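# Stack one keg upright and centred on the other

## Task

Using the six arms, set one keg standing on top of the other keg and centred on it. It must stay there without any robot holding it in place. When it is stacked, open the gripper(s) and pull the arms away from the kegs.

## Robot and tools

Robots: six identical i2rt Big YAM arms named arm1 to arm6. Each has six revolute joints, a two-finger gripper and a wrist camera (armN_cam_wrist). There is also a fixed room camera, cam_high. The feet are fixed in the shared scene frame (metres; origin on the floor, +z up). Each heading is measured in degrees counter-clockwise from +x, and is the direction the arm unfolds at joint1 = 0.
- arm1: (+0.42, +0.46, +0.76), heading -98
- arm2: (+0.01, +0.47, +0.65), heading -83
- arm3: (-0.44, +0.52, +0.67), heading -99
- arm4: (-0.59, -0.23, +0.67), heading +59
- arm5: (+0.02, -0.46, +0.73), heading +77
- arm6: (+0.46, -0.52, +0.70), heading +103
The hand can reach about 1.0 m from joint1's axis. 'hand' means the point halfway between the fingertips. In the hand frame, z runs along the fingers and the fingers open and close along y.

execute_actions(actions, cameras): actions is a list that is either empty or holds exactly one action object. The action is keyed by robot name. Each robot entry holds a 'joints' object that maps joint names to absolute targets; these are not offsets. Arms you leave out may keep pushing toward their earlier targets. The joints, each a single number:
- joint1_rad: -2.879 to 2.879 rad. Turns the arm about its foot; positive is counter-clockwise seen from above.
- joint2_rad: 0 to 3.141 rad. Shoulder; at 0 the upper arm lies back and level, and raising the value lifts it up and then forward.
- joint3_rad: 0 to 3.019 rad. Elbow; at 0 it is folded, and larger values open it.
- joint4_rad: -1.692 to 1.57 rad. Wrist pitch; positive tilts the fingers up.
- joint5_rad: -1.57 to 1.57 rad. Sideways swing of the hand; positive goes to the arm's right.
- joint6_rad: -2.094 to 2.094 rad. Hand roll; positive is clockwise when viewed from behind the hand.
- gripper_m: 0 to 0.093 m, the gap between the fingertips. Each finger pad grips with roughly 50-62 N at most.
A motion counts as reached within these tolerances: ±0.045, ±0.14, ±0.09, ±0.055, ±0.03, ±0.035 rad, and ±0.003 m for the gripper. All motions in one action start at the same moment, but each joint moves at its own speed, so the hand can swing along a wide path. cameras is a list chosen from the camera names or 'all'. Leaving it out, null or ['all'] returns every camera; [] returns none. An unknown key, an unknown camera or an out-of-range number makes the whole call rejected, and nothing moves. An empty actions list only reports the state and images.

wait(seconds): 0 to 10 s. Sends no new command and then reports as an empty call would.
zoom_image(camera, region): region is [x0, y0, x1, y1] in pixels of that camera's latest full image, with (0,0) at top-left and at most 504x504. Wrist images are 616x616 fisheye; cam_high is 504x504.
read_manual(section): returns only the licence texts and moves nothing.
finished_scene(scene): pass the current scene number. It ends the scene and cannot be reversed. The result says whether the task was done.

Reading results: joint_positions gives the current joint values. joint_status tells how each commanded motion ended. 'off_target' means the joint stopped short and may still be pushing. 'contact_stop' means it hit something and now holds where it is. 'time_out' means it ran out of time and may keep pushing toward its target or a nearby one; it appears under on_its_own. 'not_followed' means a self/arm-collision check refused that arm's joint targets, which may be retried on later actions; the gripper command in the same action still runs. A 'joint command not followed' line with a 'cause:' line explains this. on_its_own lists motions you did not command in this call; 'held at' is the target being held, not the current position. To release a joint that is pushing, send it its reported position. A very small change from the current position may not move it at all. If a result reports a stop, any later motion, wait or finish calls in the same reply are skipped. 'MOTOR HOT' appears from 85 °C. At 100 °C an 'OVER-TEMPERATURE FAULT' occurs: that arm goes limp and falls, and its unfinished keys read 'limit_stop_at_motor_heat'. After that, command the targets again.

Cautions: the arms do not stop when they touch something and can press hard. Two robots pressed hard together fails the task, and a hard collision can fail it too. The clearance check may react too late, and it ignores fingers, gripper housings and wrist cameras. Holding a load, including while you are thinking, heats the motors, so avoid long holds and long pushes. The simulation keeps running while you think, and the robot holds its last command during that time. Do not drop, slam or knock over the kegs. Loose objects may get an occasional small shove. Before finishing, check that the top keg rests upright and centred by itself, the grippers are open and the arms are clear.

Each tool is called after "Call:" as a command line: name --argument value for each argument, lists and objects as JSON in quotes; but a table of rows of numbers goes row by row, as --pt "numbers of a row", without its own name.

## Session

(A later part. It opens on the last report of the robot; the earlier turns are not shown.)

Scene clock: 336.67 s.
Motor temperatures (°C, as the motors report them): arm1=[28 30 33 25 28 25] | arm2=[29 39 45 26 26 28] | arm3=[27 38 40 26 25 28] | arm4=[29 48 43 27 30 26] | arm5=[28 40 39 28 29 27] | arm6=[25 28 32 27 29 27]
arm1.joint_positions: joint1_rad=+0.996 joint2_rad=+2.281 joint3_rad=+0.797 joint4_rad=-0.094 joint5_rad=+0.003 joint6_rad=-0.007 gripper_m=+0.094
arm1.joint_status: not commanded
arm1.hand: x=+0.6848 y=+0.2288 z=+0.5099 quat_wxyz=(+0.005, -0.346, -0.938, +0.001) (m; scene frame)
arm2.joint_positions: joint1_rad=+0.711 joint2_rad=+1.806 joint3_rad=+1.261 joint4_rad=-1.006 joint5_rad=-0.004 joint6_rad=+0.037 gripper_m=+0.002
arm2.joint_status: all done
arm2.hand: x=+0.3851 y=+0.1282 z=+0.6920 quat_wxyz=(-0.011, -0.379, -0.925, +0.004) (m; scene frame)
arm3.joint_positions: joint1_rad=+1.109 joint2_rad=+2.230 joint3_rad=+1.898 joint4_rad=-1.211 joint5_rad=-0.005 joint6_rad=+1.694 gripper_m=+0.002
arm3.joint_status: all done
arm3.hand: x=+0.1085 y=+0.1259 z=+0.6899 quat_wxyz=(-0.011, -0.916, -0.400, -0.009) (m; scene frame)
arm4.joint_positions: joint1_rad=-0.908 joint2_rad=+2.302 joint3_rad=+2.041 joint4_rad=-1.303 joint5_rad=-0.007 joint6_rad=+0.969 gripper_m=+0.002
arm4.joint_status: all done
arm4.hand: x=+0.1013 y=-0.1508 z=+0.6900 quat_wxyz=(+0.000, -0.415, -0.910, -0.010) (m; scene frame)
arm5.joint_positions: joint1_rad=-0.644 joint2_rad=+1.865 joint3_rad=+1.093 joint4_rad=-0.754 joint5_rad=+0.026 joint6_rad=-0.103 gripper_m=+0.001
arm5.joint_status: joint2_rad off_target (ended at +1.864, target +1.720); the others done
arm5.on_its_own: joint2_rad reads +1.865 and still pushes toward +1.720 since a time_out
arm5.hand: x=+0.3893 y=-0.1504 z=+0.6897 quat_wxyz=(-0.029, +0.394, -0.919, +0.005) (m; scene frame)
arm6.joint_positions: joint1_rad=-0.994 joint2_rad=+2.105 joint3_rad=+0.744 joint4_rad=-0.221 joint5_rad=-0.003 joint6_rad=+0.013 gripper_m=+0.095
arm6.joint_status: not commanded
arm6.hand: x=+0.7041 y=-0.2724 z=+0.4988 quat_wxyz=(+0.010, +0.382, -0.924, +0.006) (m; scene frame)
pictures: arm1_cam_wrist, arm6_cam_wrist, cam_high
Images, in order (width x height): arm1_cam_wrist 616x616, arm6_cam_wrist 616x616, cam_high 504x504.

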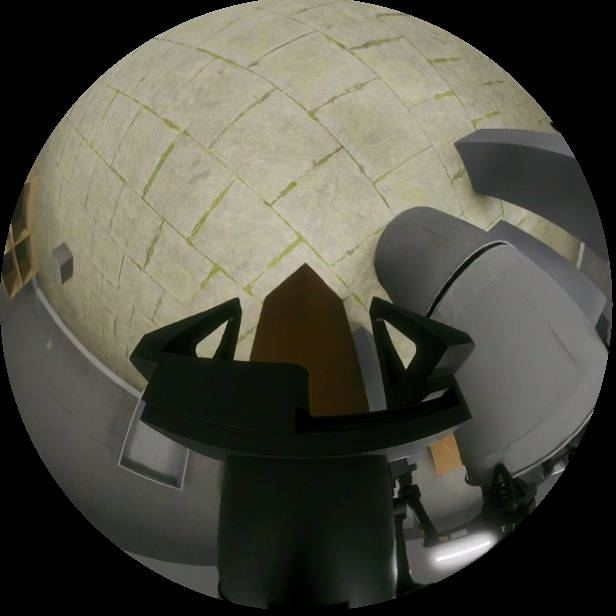

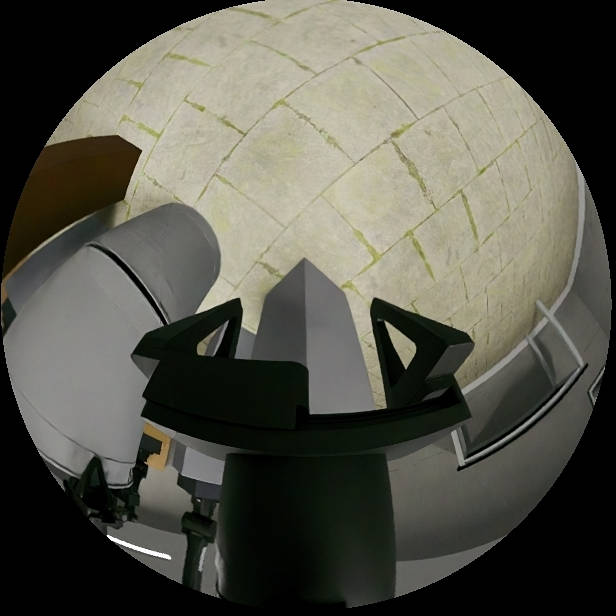

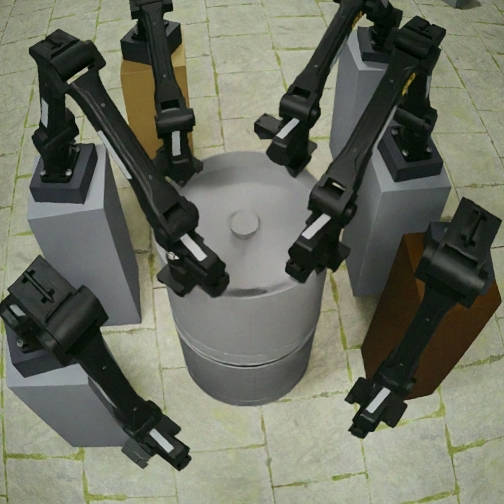

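Call:
execute_actions --actions '[{"arm2":{"joints":{"joint2_rad":1.685,"joint4_rad":-0.995}},"arm3":{"joints":{"joint1_rad":1.125,"joint2_rad":2.135,"joint4_rad":-1.205}},"arm4":{"joints":{"joint1_rad":-0.9,"joint2_rad":2.215,"joint4_rad":-1.283}},"arm5":{"joints":{"joint1_rad":-0.64,"joint2_rad":1.727,"joint4_rad":-0.76}}}]' --cameras '["cam_high","arm1_cam_wrist","arm6_cam_wrist","arm3_cam_wrist"]'

Call:
zoom_image --camera "cam_high" --region '[160,300,340,390]'

Call:
zoom_image --camera "arm1_cam_wrist" --region '[370,200,550,340]'

Call:
zoom_image --camera "arm6_cam_wrist" --region '[60,200,240,340]'

Call:
zoom_image --camera "arm3_cam_wrist" --region '[230,110,350,270]'

Scene clock: 344.60 s.
Motor temperatures (°C, as the motors report them): arm1=[28 30 33 25 28 25] | arm2=[29 39 45 26 26 28] | arm3=[27 38 41 26 25 28] | arm4=[29 48 44 27 30 26] | arm5=[28 40 39 28 29 27] | arm6=[25 28 32 27 29 27]
arm1.joint_positions: joint1_rad=+0.996 joint2_rad=+2.281 joint3_rad=+0.797 joint4_rad=-0.094 joint5_rad=+0.003 joint6_rad=-0.007 gripper_m=+0.094
arm1.joint_status: not commanded
arm1.hand: x=+0.6848 y=+0.2288 z=+0.5099 quat_wxyz=(+0.005, -0.346, -0.938, +0.001) (m; scene frame)
arm2.joint_positions: joint1_rad=+0.712 joint2_rad=+1.811 joint3_rad=+1.261 joint4_rad=-0.996 joint5_rad=-0.004 joint6_rad=+0.037 gripper_m=+0.002
arm2.joint_status: all done
arm2.hand: x=+0.3873 y=+0.1273 z=+0.6900 quat_wxyz=(-0.014, -0.378, -0.926, +0.006) (m; scene frame)
arm3.joint_positions: joint1_rad=+1.110 joint2_rad=+2.234 joint3_rad=+1.898 joint4_rad=-1.202 joint5_rad=-0.005 joint6_rad=+1.696 gripper_m=+0.002
arm3.joint_status: all done
arm3.hand: x=+0.1105 y=+0.1257 z=+0.6877 quat_wxyz=(-0.013, -0.916, -0.400, -0.010) (m; scene frame)
arm4.joint_positions: joint1_rad=-0.908 joint2_rad=+2.305 joint3_rad=+2.041 joint4_rad=-1.295 joint5_rad=-0.007 joint6_rad=+0.969 gripper_m=+0.002
arm4.joint_status: all done
arm4.hand: x=+0.1028 y=-0.1506 z=+0.6882 quat_wxyz=(-0.002, -0.415, -0.910, -0.011) (m; scene frame)
arm5.joint_positions: joint1_rad=-0.646 joint2_rad=+1.867 joint3_rad=+1.091 joint4_rad=-0.744 joint5_rad=+0.026 joint6_rad=-0.103 gripper_m=+0.001
arm5.joint_status: all done
arm5.hand: x=+0.3908 y=-0.1509 z=+0.6883 quat_wxyz=(-0.032, +0.392, -0.919, +0.005) (m; scene frame)
arm6.joint_positions: joint1_rad=-0.994 joint2_rad=+2.105 joint3_rad=+0.744 joint4_rad=-0.221 joint5_rad=-0.003 joint6_rad=+0.013 gripper_m=+0.095
arm6.joint_status: not commanded
arm6.hand: x=+0.7041 y=-0.2724 z=+0.4988 quat_wxyz=(+0.010, +0.382, -0.924, +0.006) (m; scene frame)
pictures: arm1_cam_wrist, arm3_cam_wrist, arm6_cam_wrist, cam_high
Images, in order (width x height): arm1_cam_wrist 616x616, arm3_cam_wrist 616x616, arm6_cam_wrist 616x616, cam_high 504x504.

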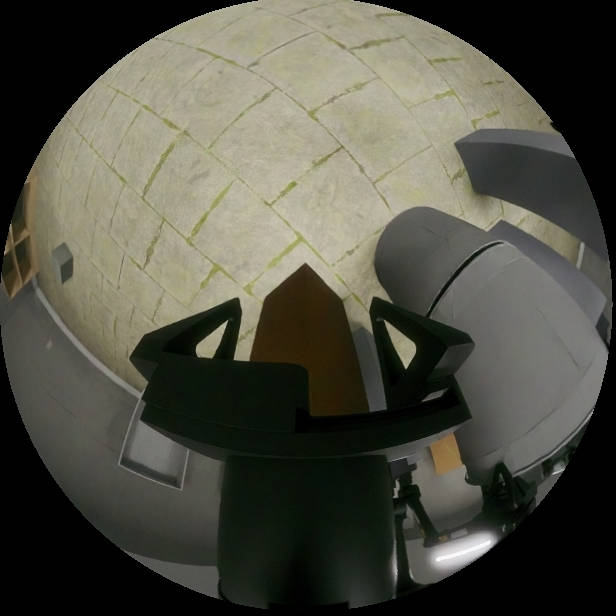

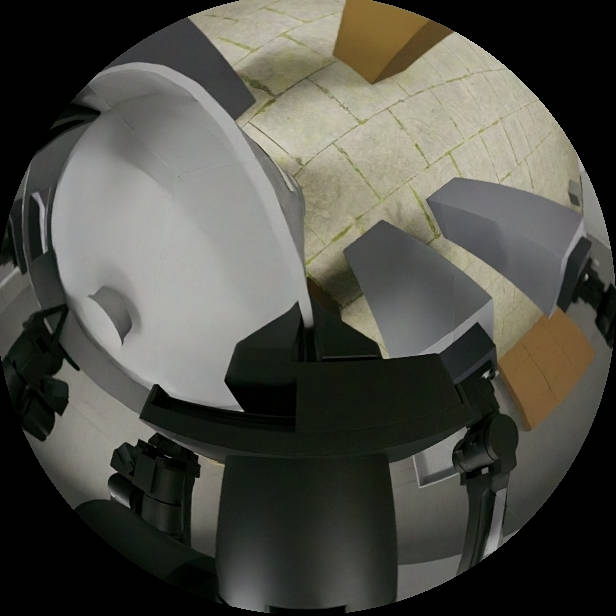

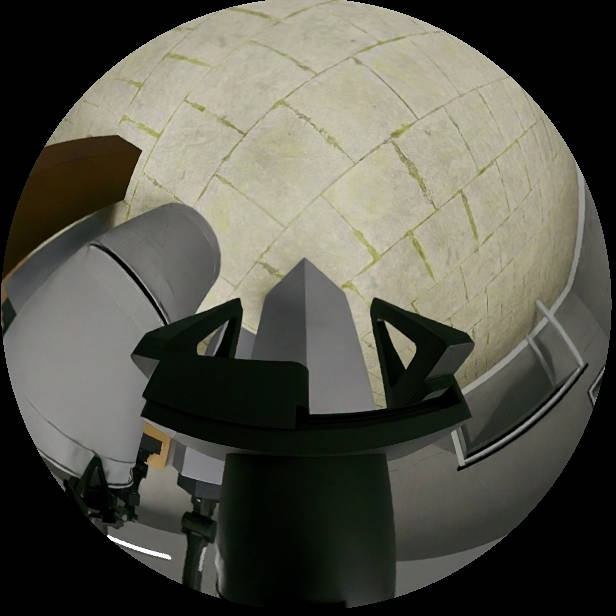

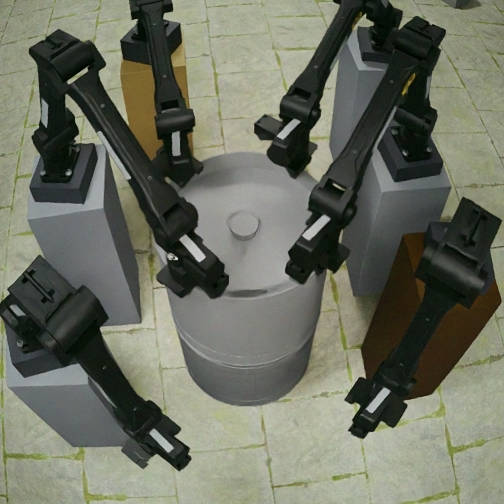

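Region (160, 300, 340, 390) of cam_high's 504x504 image, scaled by 2.800, with more detail than that image has.

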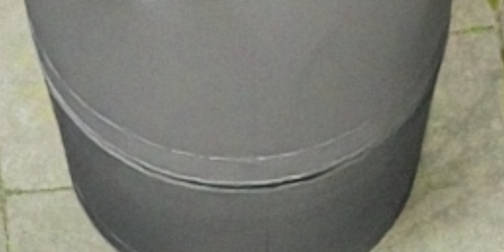

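Region (370, 200, 550, 340) of arm1_cam_wrist's 616x616 image, scaled by 2.800, with more detail than that image has.

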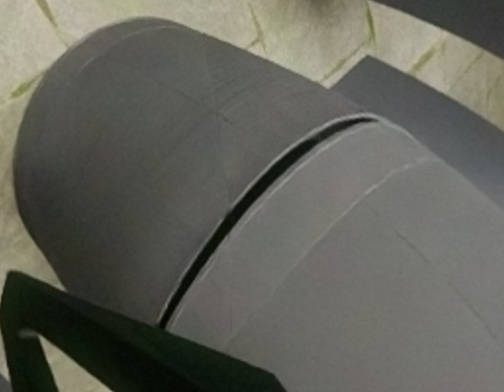

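Region (60, 200, 240, 340) of arm6_cam_wrist's 616x616 image, scaled by 2.800, with more detail than that image has.

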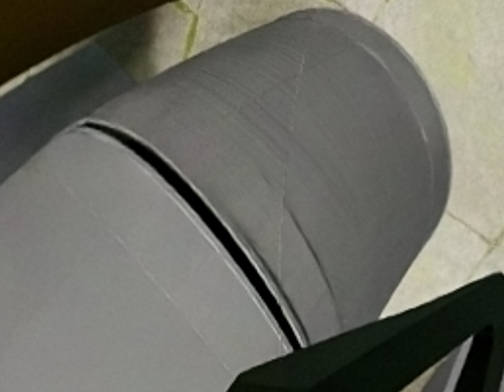

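Region (230, 110, 350, 270) of arm3_cam_wrist's 616x616 image, scaled by 3.150, with more detail than that image has; it fills the left 378 columns of this view, and the rest is white.

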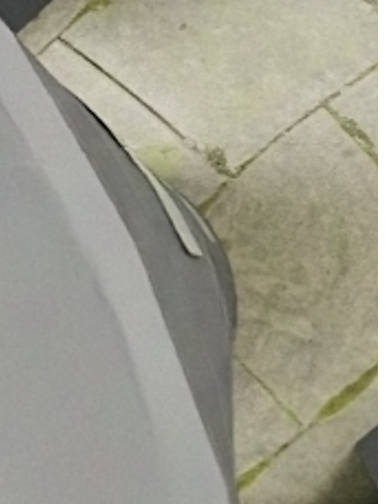

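Good (that sliver is a label). Set down.

Call:
execute_actions --actions '[{"arm2":{"joints":{"joint2_rad":1.71,"joint3_rad":1.31,"joint4_rad":-0.985}},"arm3":{"joints":{"joint2_rad":2.145,"joint3_rad":1.957,"joint4_rad":-1.197}},"arm4":{"joints":{"joint2_rad":2.225,"joint3_rad":2.09,"joint4_rad":-1.275}},"arm5":{"joints":{"joint2_rad":1.745,"joint3_rad":1.143,"joint4_rad":-0.75}}}]' --cameras '["cam_high","arm1_cam_wrist","arm6_cam_wrist"]'

Call:
zoom_image --camera "cam_high" --region '[160,300,340,390]'

Call:
zoom_image --camera "arm1_cam_wrist" --region '[370,200,550,340]'

Call:
zoom_image --camera "arm6_cam_wrist" --region '[60,200,240,340]'

Scene clock: 349.27 s.
Motor temperatures (°C, as the motors report them): arm1=[28 30 33 25 28 25] | arm2=[29 39 45 26 26 28] | arm3=[27 38 41 26 25 28] | arm4=[29 48 44 27 30 26] | arm5=[28 40 39 28 29 27] | arm6=[25 29 32 27 29 27]
arm1.joint_positions: joint1_rad=+0.996 joint2_rad=+2.281 joint3_rad=+0.797 joint4_rad=-0.094 joint5_rad=+0.003 joint6_rad=-0.007 gripper_m=+0.094
arm1.joint_status: not commanded
arm1.hand: x=+0.6848 y=+0.2288 z=+0.5099 quat_wxyz=(+0.005, -0.346, -0.938, +0.001) (m; scene frame)
arm2.joint_positions: joint1_rad=+0.714 joint2_rad=+1.813 joint3_rad=+1.260 joint4_rad=-0.991 joint5_rad=-0.004 joint6_rad=+0.038 gripper_m=+0.002
arm2.joint_status: all done
arm2.hand: x=+0.3882 y=+0.1280 z=+0.6882 quat_wxyz=(-0.015, -0.377, -0.926, +0.006) (m; scene frame)
arm3.joint_positions: joint1_rad=+1.112 joint2_rad=+2.234 joint3_rad=+1.898 joint4_rad=-1.199 joint5_rad=-0.003 joint6_rad=+1.697 gripper_m=+0.002
arm3.joint_status: all done
arm3.hand: x=+0.1115 y=+0.1261 z=+0.6872 quat_wxyz=(-0.014, -0.916, -0.400, -0.010) (m; scene frame)
arm4.joint_positions: joint1_rad=-0.908 joint2_rad=+2.305 joint3_rad=+2.041 joint4_rad=-1.291 joint5_rad=-0.007 joint6_rad=+0.969 gripper_m=+0.002
arm4.joint_status: all done
arm4.hand: x=+0.1038 y=-0.1505 z=+0.6880 quat_wxyz=(-0.003, -0.415, -0.910, -0.012) (m; scene frame)
arm5.joint_positions: joint1_rad=-0.647 joint2_rad=+1.869 joint3_rad=+1.090 joint4_rad=-0.736 joint5_rad=+0.026 joint6_rad=-0.103 gripper_m=+0.001
arm5.joint_status: all done
arm5.hand: x=+0.3916 y=-0.1507 z=+0.6869 quat_wxyz=(-0.034, +0.392, -0.919, +0.004) (m; scene frame)
arm6.joint_positions: joint1_rad=-0.994 joint2_rad=+2.105 joint3_rad=+0.744 joint4_rad=-0.221 joint5_rad=-0.003 joint6_rad=+0.013 gripper_m=+0.095
arm6.joint_status: not commanded
arm6.hand: x=+0.7041 y=-0.2724 z=+0.4988 quat_wxyz=(+0.010, +0.382, -0.924, +0.006) (m; scene frame)
pictures: arm1_cam_wrist, arm6_cam_wrist, cam_high
Images, in order (width x height): arm1_cam_wrist 616x616, arm6_cam_wrist 616x616, cam_high 504x504.

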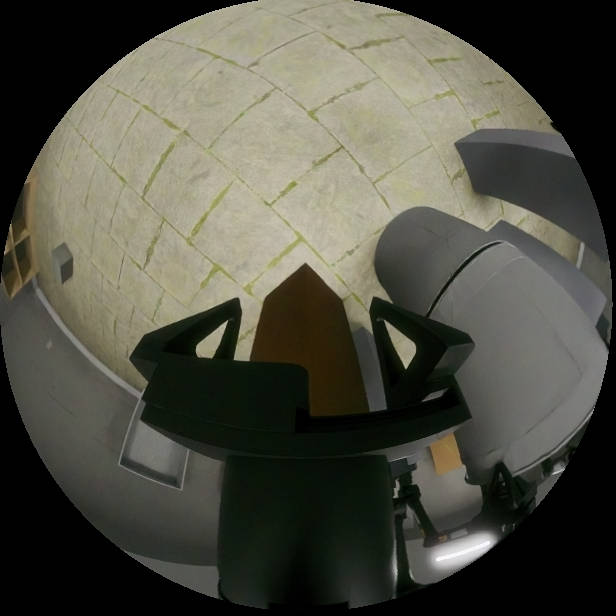

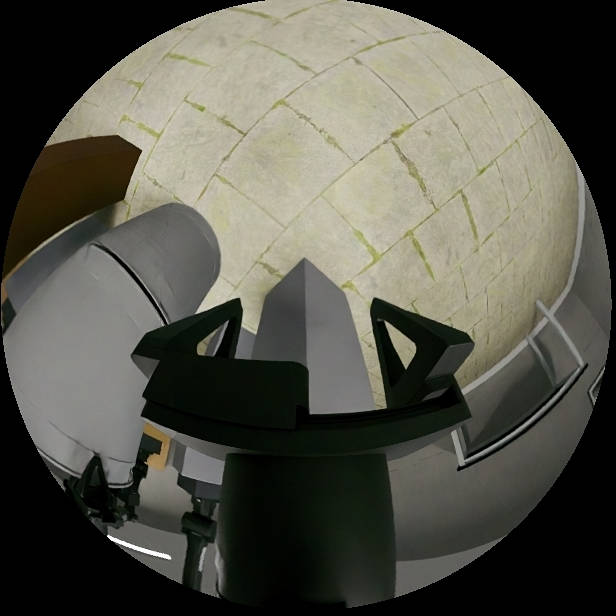

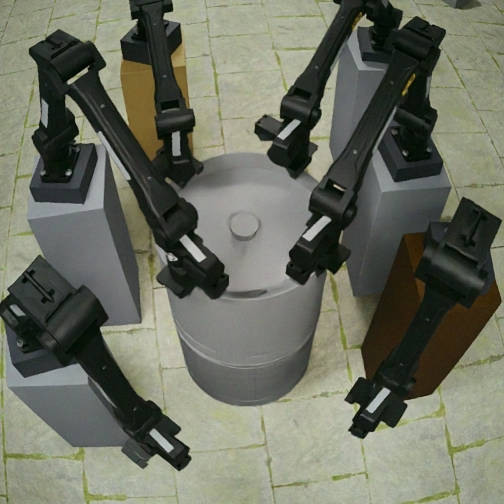

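Region (160, 300, 340, 390) of cam_high's 504x504 image, scaled by 2.800, with more detail than that image has.

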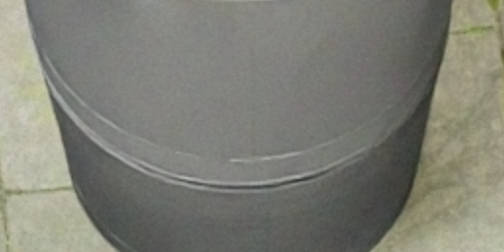

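Region (370, 200, 550, 340) of arm1_cam_wrist's 616x616 image, scaled by 2.800, with more detail than that image has.

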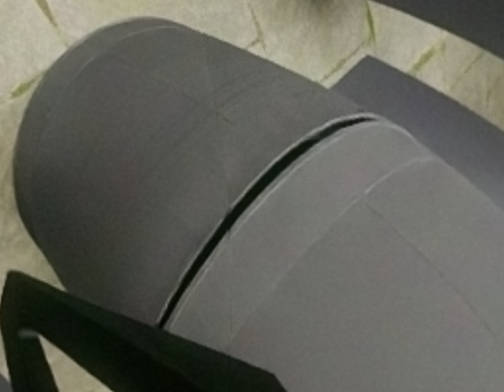

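Region (60, 200, 240, 340) of arm6_cam_wrist's 616x616 image, scaled by 2.800, with more detail than that image has.

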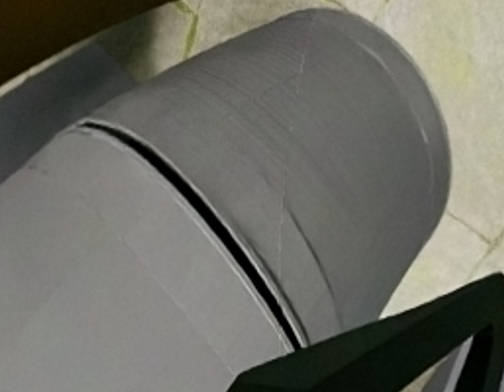

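Call:
execute_actions --actions '[{"arm2":{"joints":{"joint1_rad":0.72,"joint2_rad":1.755,"joint3_rad":1.29}},"arm3":{"joints":{"joint1_rad":1.115,"joint2_rad":2.165,"joint3_rad":1.945}},"arm4":{"joints":{"joint1_rad":-0.905,"joint2_rad":2.24,"joint3_rad":2.08,"joint4_rad":-1.285}},"arm5":{"joints":{"joint2_rad":1.79,"joint3_rad":1.125,"joint4_rad":-0.74}}}]' --cameras '["cam_high","arm1_cam_wrist","arm6_cam_wrist"]'

Call:
zoom_image --camera "cam_high" --region '[160,300,340,390]'

Call:
zoom_image --camera "arm1_cam_wrist" --region '[370,200,550,340]'

Call:
zoom_image --camera "arm6_cam_wrist" --region '[60,200,240,340]'

Scene clock: 354.57 s.
Motor temperatures (°C, as the motors report them): arm1=[28 30 33 25 28 25] | arm2=[29 38 45 26 26 28] | arm3=[27 38 41 26 25 28] | arm4=[29 48 44 27 30 26] | arm5=[28 39 39 28 29 27] | arm6=[25 29 32 27 29 27]
arm1.joint_positions: joint1_rad=+0.996 joint2_rad=+2.281 joint3_rad=+0.797 joint4_rad=-0.094 joint5_rad=+0.003 joint6_rad=-0.007 gripper_m=+0.094
arm1.joint_status: not commanded
arm1.hand: x=+0.6848 y=+0.2288 z=+0.5099 quat_wxyz=(+0.005, -0.346, -0.938, +0.001) (m; scene frame)
arm2.joint_positions: joint1_rad=+0.714 joint2_rad=+1.823 joint3_rad=+1.259 joint4_rad=-0.987 joint5_rad=-0.006 joint6_rad=+0.039 gripper_m=+0.002
arm2.joint_status: all done
arm2.hand: x=+0.3883 y=+0.1282 z=+0.6835 quat_wxyz=(-0.012, -0.378, -0.926, +0.004) (m; scene frame)
arm3.joint_positions: joint1_rad=+1.112 joint2_rad=+2.236 joint3_rad=+1.897 joint4_rad=-1.196 joint5_rad=-0.002 joint6_rad=+1.697 gripper_m=+0.002
arm3.joint_status: all done
arm3.hand: x=+0.1118 y=+0.1256 z=+0.6861 quat_wxyz=(-0.015, -0.916, -0.400, -0.010) (m; scene frame)
arm4.joint_positions: joint1_rad=-0.909 joint2_rad=+2.307 joint3_rad=+2.041 joint4_rad=-1.289 joint5_rad=-0.007 joint6_rad=+0.969 gripper_m=+0.001
arm4.joint_status: all done
arm4.hand: x=+0.1041 y=-0.1506 z=+0.6867 quat_wxyz=(-0.003, -0.415, -0.910, -0.012) (m; scene frame)
arm5.joint_positions: joint1_rad=-0.649 joint2_rad=+1.878 joint3_rad=+1.087 joint4_rad=-0.726 joint5_rad=+0.025 joint6_rad=-0.103 gripper_m=+0.001
arm5.joint_status: all done
arm5.hand: x=+0.3917 y=-0.1516 z=+0.6821 quat_wxyz=(-0.033, +0.391, -0.920, +0.004) (m; scene frame)
arm6.joint_positions: joint1_rad=-0.994 joint2_rad=+2.105 joint3_rad=+0.744 joint4_rad=-0.221 joint5_rad=-0.003 joint6_rad=+0.013 gripper_m=+0.095
arm6.joint_status: not commanded
arm6.hand: x=+0.7041 y=-0.2724 z=+0.4988 quat_wxyz=(+0.010, +0.382, -0.924, +0.006) (m; scene frame)
pictures: arm1_cam_wrist, arm6_cam_wrist, cam_high
Images, in order (width x height): arm1_cam_wrist 616x616, arm6_cam_wrist 616x616, cam_high 504x504.

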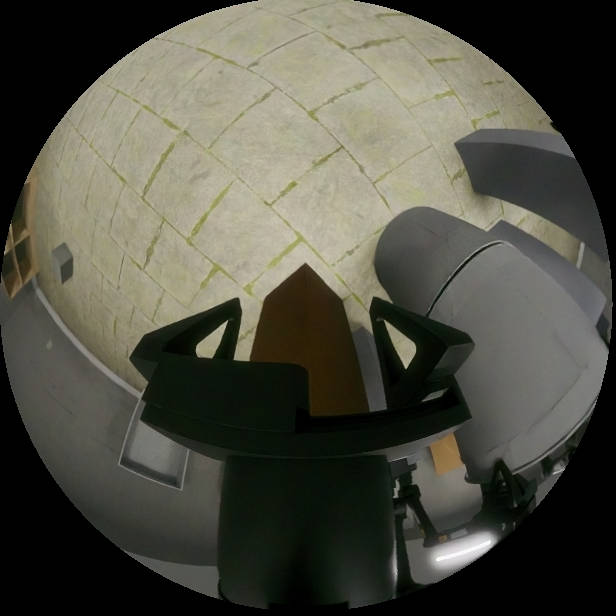

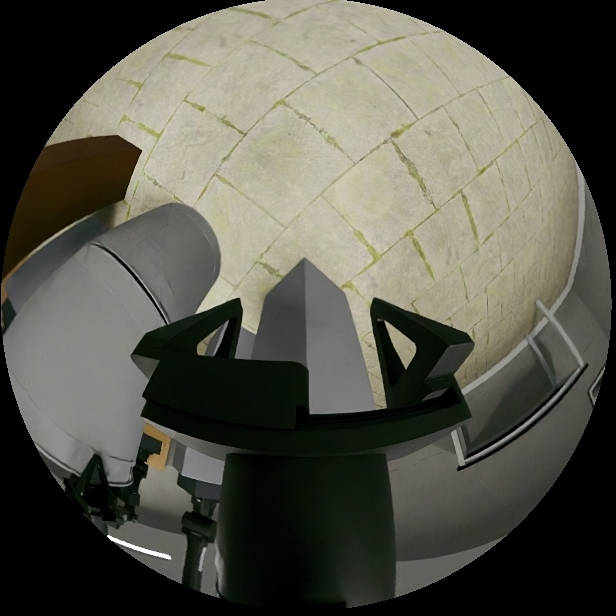

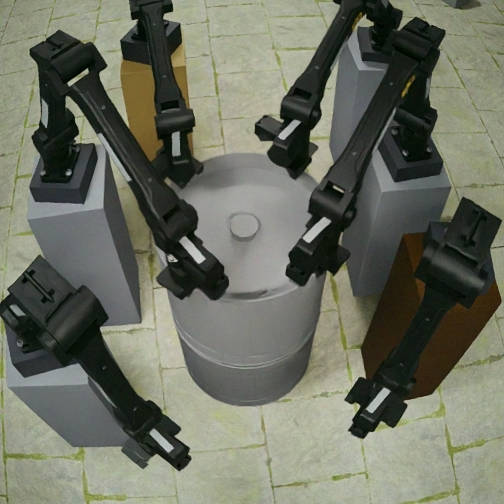

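Region (160, 300, 340, 390) of cam_high's 504x504 image, scaled by 2.800, with more detail than that image has.

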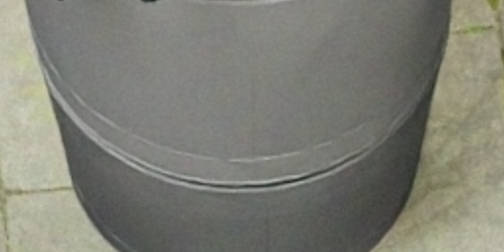

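Region (370, 200, 550, 340) of arm1_cam_wrist's 616x616 image, scaled by 2.800, with more detail than that image has.

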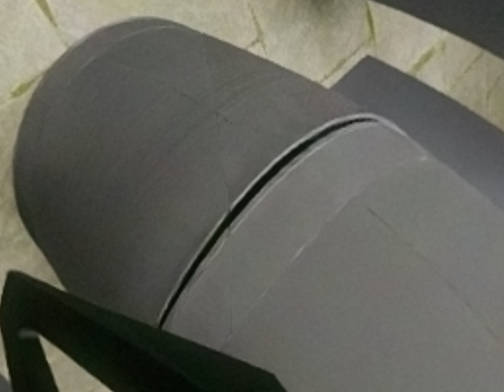

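Region (60, 200, 240, 340) of arm6_cam_wrist's 616x616 image, scaled by 2.800, with more detail than that image has.

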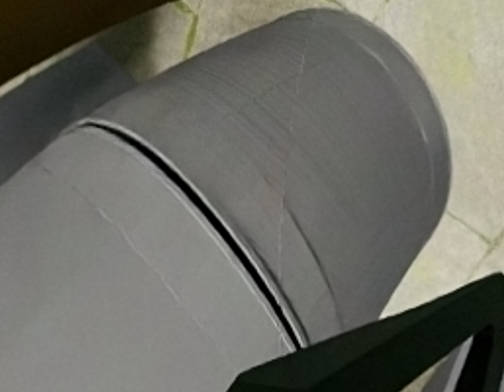

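Call:
execute_actions --actions '[{"arm2":{"joints":{"joint1_rad":0.73,"joint4_rad":-0.96}},"arm3":{"joints":{"joint3_rad":1.985,"joint4_rad":-1.175}},"arm4":{"joints":{"joint3_rad":2.125,"joint4_rad":-1.26}},"arm5":{"joints":{"joint1_rad":-0.66,"joint4_rad":-0.715}}}]' --cameras '["cam_high","arm1_cam_wrist","arm6_cam_wrist"]'

Call:
zoom_image --camera "cam_high" --region '[160,300,340,390]'

Call:
zoom_image --camera "arm1_cam_wrist" --region '[370,200,550,340]'

Call:
zoom_image --camera "arm6_cam_wrist" --region '[60,200,240,340]'

Scene clock: 361.60 s.
Motor temperatures (°C, as the motors report them): arm1=[28 30 33 25 28 25] | arm2=[29 38 44 26 26 28] | arm3=[27 38 41 26 25 28] | arm4=[29 47 43 27 30 26] | arm5=[28 39 39 28 29 27] | arm6=[25 29 32 27 29 27]
arm1.joint_positions: joint1_rad=+0.996 joint2_rad=+2.281 joint3_rad=+0.797 joint4_rad=-0.094 joint5_rad=+0.003 joint6_rad=-0.007 gripper_m=+0.094
arm1.joint_status: not commanded
arm1.hand: x=+0.6848 y=+0.2288 z=+0.5099 quat_wxyz=(+0.005, -0.346, -0.938, +0.001) (m; scene frame)
arm2.joint_positions: joint1_rad=+0.717 joint2_rad=+1.825 joint3_rad=+1.259 joint4_rad=-0.978 joint5_rad=-0.003 joint6_rad=+0.041 gripper_m=+0.002
arm2.joint_status: all done
arm2.hand: x=+0.3902 y=+0.1276 z=+0.6824 quat_wxyz=(-0.015, -0.377, -0.926, +0.006) (m; scene frame)
arm3.joint_positions: joint1_rad=+1.113 joint2_rad=+2.236 joint3_rad=+1.897 joint4_rad=-1.190 joint5_rad=-0.002 joint6_rad=+1.697 gripper_m=+0.002
arm3.joint_status: all done
arm3.hand: x=+0.1132 y=+0.1252 z=+0.6859 quat_wxyz=(-0.017, -0.916, -0.401, -0.011) (m; scene frame)
arm4.joint_positions: joint1_rad=-0.909 joint2_rad=+2.308 joint3_rad=+2.041 joint4_rad=-1.283 joint5_rad=-0.008 joint6_rad=+0.970 gripper_m=+0.001
arm4.joint_status: all done
arm4.hand: x=+0.1055 y=-0.1506 z=+0.6864 quat_wxyz=(-0.005, -0.416, -0.909, -0.014) (m; scene frame)
arm5.joint_positions: joint1_rad=-0.654 joint2_rad=+1.880 joint3_rad=+1.085 joint4_rad=-0.715 joint5_rad=+0.019 joint6_rad=-0.103 gripper_m=+0.001
arm5.joint_status: all done
arm5.hand: x=+0.3937 y=-0.1520 z=+0.6807 quat_wxyz=(-0.035, +0.389, -0.920, +0.000) (m; scene frame)
arm6.joint_positions: joint1_rad=-0.994 joint2_rad=+2.105 joint3_rad=+0.744 joint4_rad=-0.221 joint5_rad=-0.003 joint6_rad=+0.013 gripper_m=+0.095
arm6.joint_status: not commanded
arm6.hand: x=+0.7041 y=-0.2724 z=+0.4988 quat_wxyz=(+0.010, +0.382, -0.924, +0.006) (m; scene frame)
pictures: arm1_cam_wrist, arm6_cam_wrist, cam_high
Images, in order (width x height): arm1_cam_wrist 616x616, arm6_cam_wrist 616x616, cam_high 504x504.

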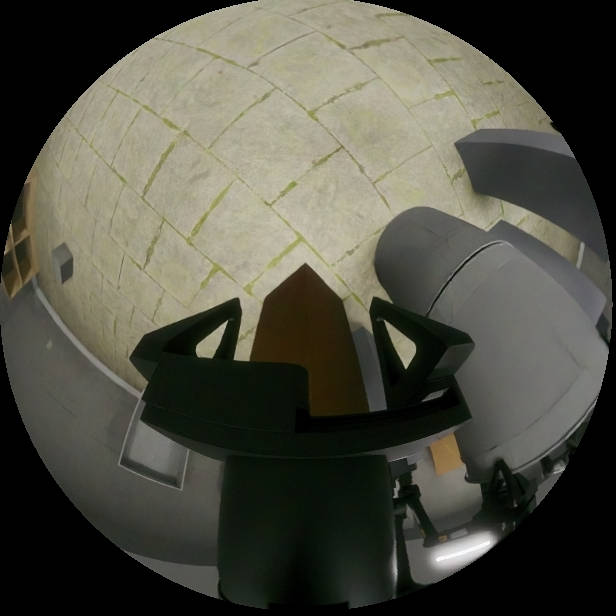

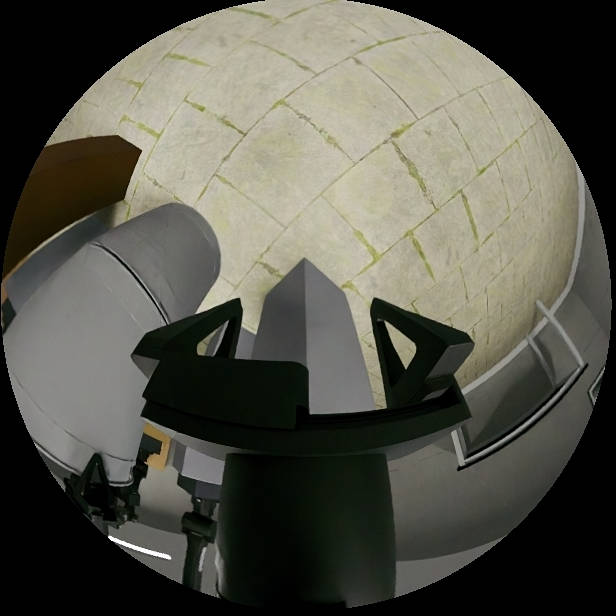

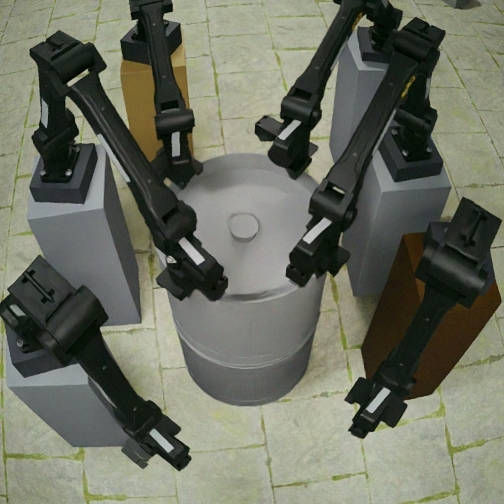

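Region (160, 300, 340, 390) of cam_high's 504x504 image, scaled by 2.800, with more detail than that image has.

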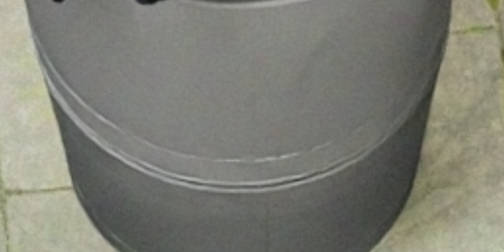

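Region (370, 200, 550, 340) of arm1_cam_wrist's 616x616 image, scaled by 2.800, with more detail than that image has.

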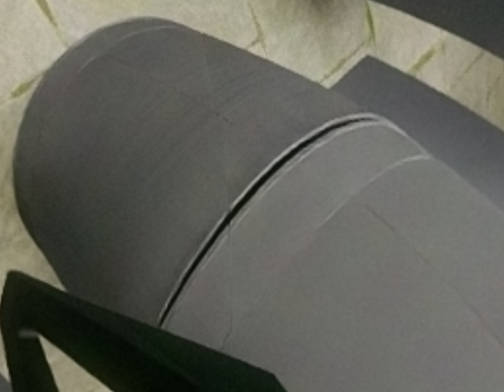

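Region (60, 200, 240, 340) of arm6_cam_wrist's 616x616 image, scaled by 2.800, with more detail than that image has.

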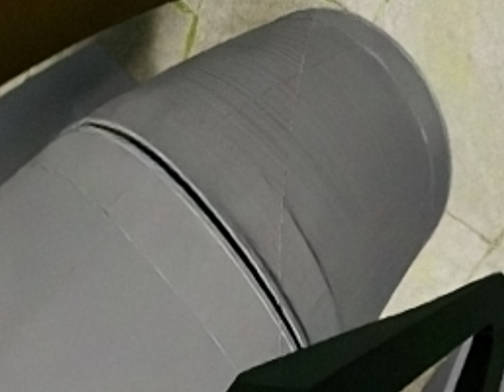

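A bit more of the same.

Call:
execute_actions --actions '[{"arm2":{"joints":{"joint2_rad":1.77,"joint1_rad":0.735,"joint4_rad":-0.945}},"arm3":{"joints":{"joint4_rad":-1.16}},"arm4":{"joints":{"joint4_rad":-1.245}},"arm5":{"joints":{"joint2_rad":1.81,"joint1_rad":-0.665,"joint4_rad":-0.70}}}]' --cameras '["cam_high","arm1_cam_wrist","arm6_cam_wrist"]'

Call:
zoom_image --camera "cam_high" --region '[160,300,340,390]'

Call:
zoom_image --camera "arm1_cam_wrist" --region '[370,200,550,340]'

Call:
zoom_image --camera "arm6_cam_wrist" --region '[60,200,240,340]'

Scene clock: 366.20 s.
Motor temperatures (°C, as the motors report them): arm1=[28 30 33 25 28 25] | arm2=[29 37 44 26 26 28] | arm3=[27 38 42 26 25 28] | arm4=[29 47 45 27 30 26] | arm5=[28 39 39 28 29 27] | arm6=[25 29 32 27 29 27]
arm1.joint_positions: joint1_rad=+0.996 joint2_rad=+2.281 joint3_rad=+0.797 joint4_rad=-0.094 joint5_rad=+0.003 joint6_rad=-0.007 gripper_m=+0.094
arm1.joint_status: not commanded
arm1.hand: x=+0.6848 y=+0.2288 z=+0.5099 quat_wxyz=(+0.005, -0.346, -0.938, +0.001) (m; scene frame)
arm2.joint_positions: joint1_rad=+0.721 joint2_rad=+1.830 joint3_rad=+1.259 joint4_rad=-0.970 joint5_rad=-0.001 joint6_rad=+0.042 gripper_m=+0.002
arm2.joint_status: all done
arm2.hand: x=+0.3923 y=+0.1278 z=+0.6798 quat_wxyz=(-0.015, -0.376, -0.926, +0.008) (m; scene frame)
arm3.joint_positions: joint1_rad=+1.115 joint2_rad=+2.237 joint3_rad=+1.897 joint4_rad=-1.182 joint5_rad=+0.000 joint6_rad=+1.698 gripper_m=+0.002
arm3.joint_status: all done
arm3.hand: x=+0.1153 y=+0.1249 z=+0.6857 quat_wxyz=(-0.021, -0.916, -0.401, -0.012) (m; scene frame)
arm4.joint_positions: joint1_rad=-0.910 joint2_rad=+2.308 joint3_rad=+2.041 joint4_rad=-1.273 joint5_rad=-0.008 joint6_rad=+0.972 gripper_m=+0.001
arm4.joint_status: all done
arm4.hand: x=+0.1081 y=-0.1512 z=+0.6860 quat_wxyz=(-0.010, -0.417, -0.909, -0.017) (m; scene frame)
arm5.joint_positions: joint1_rad=-0.658 joint2_rad=+1.887 joint3_rad=+1.085 joint4_rad=-0.702 joint5_rad=+0.016 joint6_rad=-0.107 gripper_m=+0.001
arm5.joint_status: all done
arm5.hand: x=+0.3961 y=-0.1519 z=+0.6776 quat_wxyz=(-0.038, +0.389, -0.920, -0.002) (m; scene frame)
arm6.joint_positions: joint1_rad=-0.994 joint2_rad=+2.105 joint3_rad=+0.744 joint4_rad=-0.221 joint5_rad=-0.003 joint6_rad=+0.013 gripper_m=+0.095
arm6.joint_status: not commanded
arm6.hand: x=+0.7041 y=-0.2724 z=+0.4988 quat_wxyz=(+0.010, +0.382, -0.924, +0.006) (m; scene frame)
pictures: arm1_cam_wrist, arm6_cam_wrist, cam_high
Images, in order (width x height): arm1_cam_wrist 616x616, arm6_cam_wrist 616x616, cam_high 504x504.

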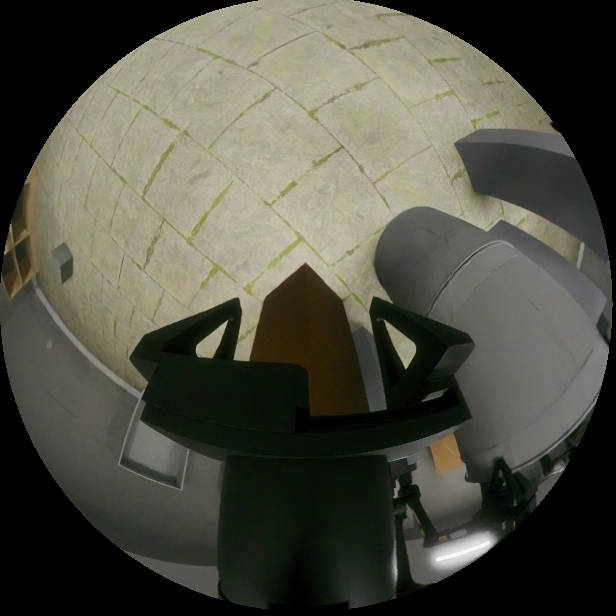

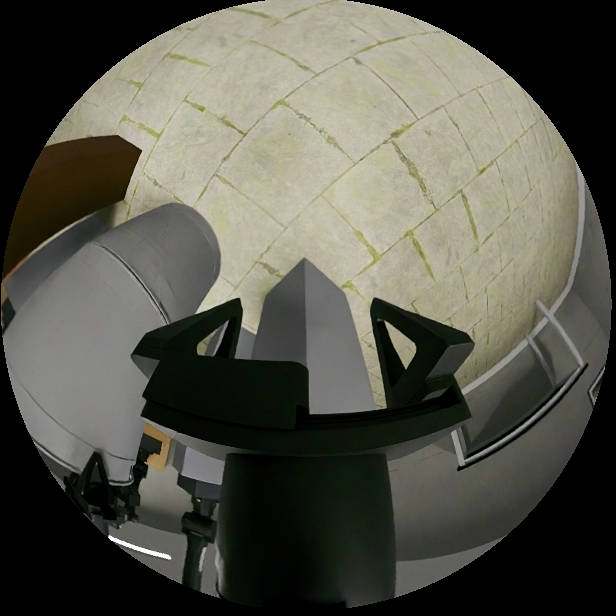

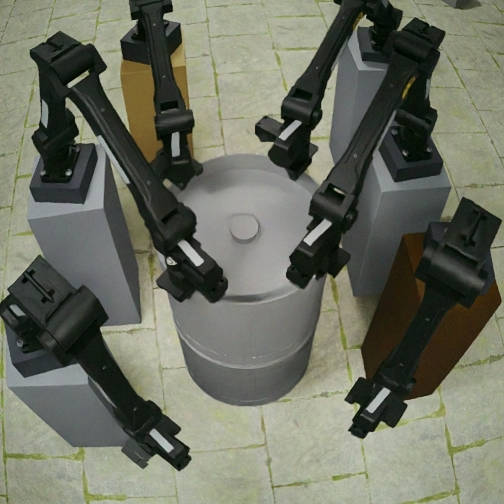

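Region (160, 300, 340, 390) of cam_high's 504x504 image, scaled by 2.800, with more detail than that image has.

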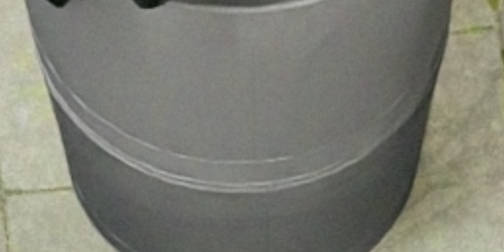

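Region (370, 200, 550, 340) of arm1_cam_wrist's 616x616 image, scaled by 2.800, with more detail than that image has.

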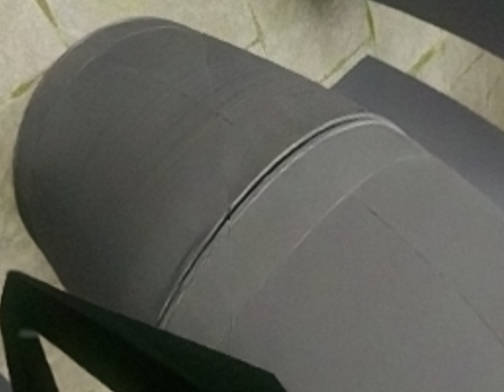

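Region (60, 200, 240, 340) of arm6_cam_wrist's 616x616 image, scaled by 2.800, with more detail than that image has.

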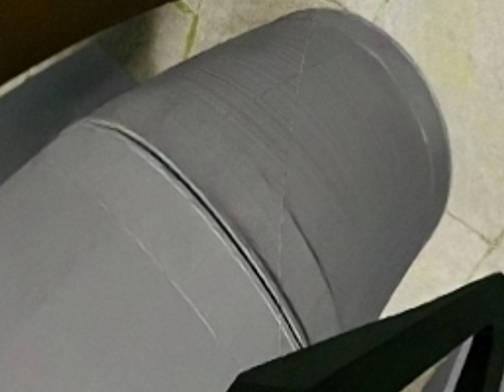

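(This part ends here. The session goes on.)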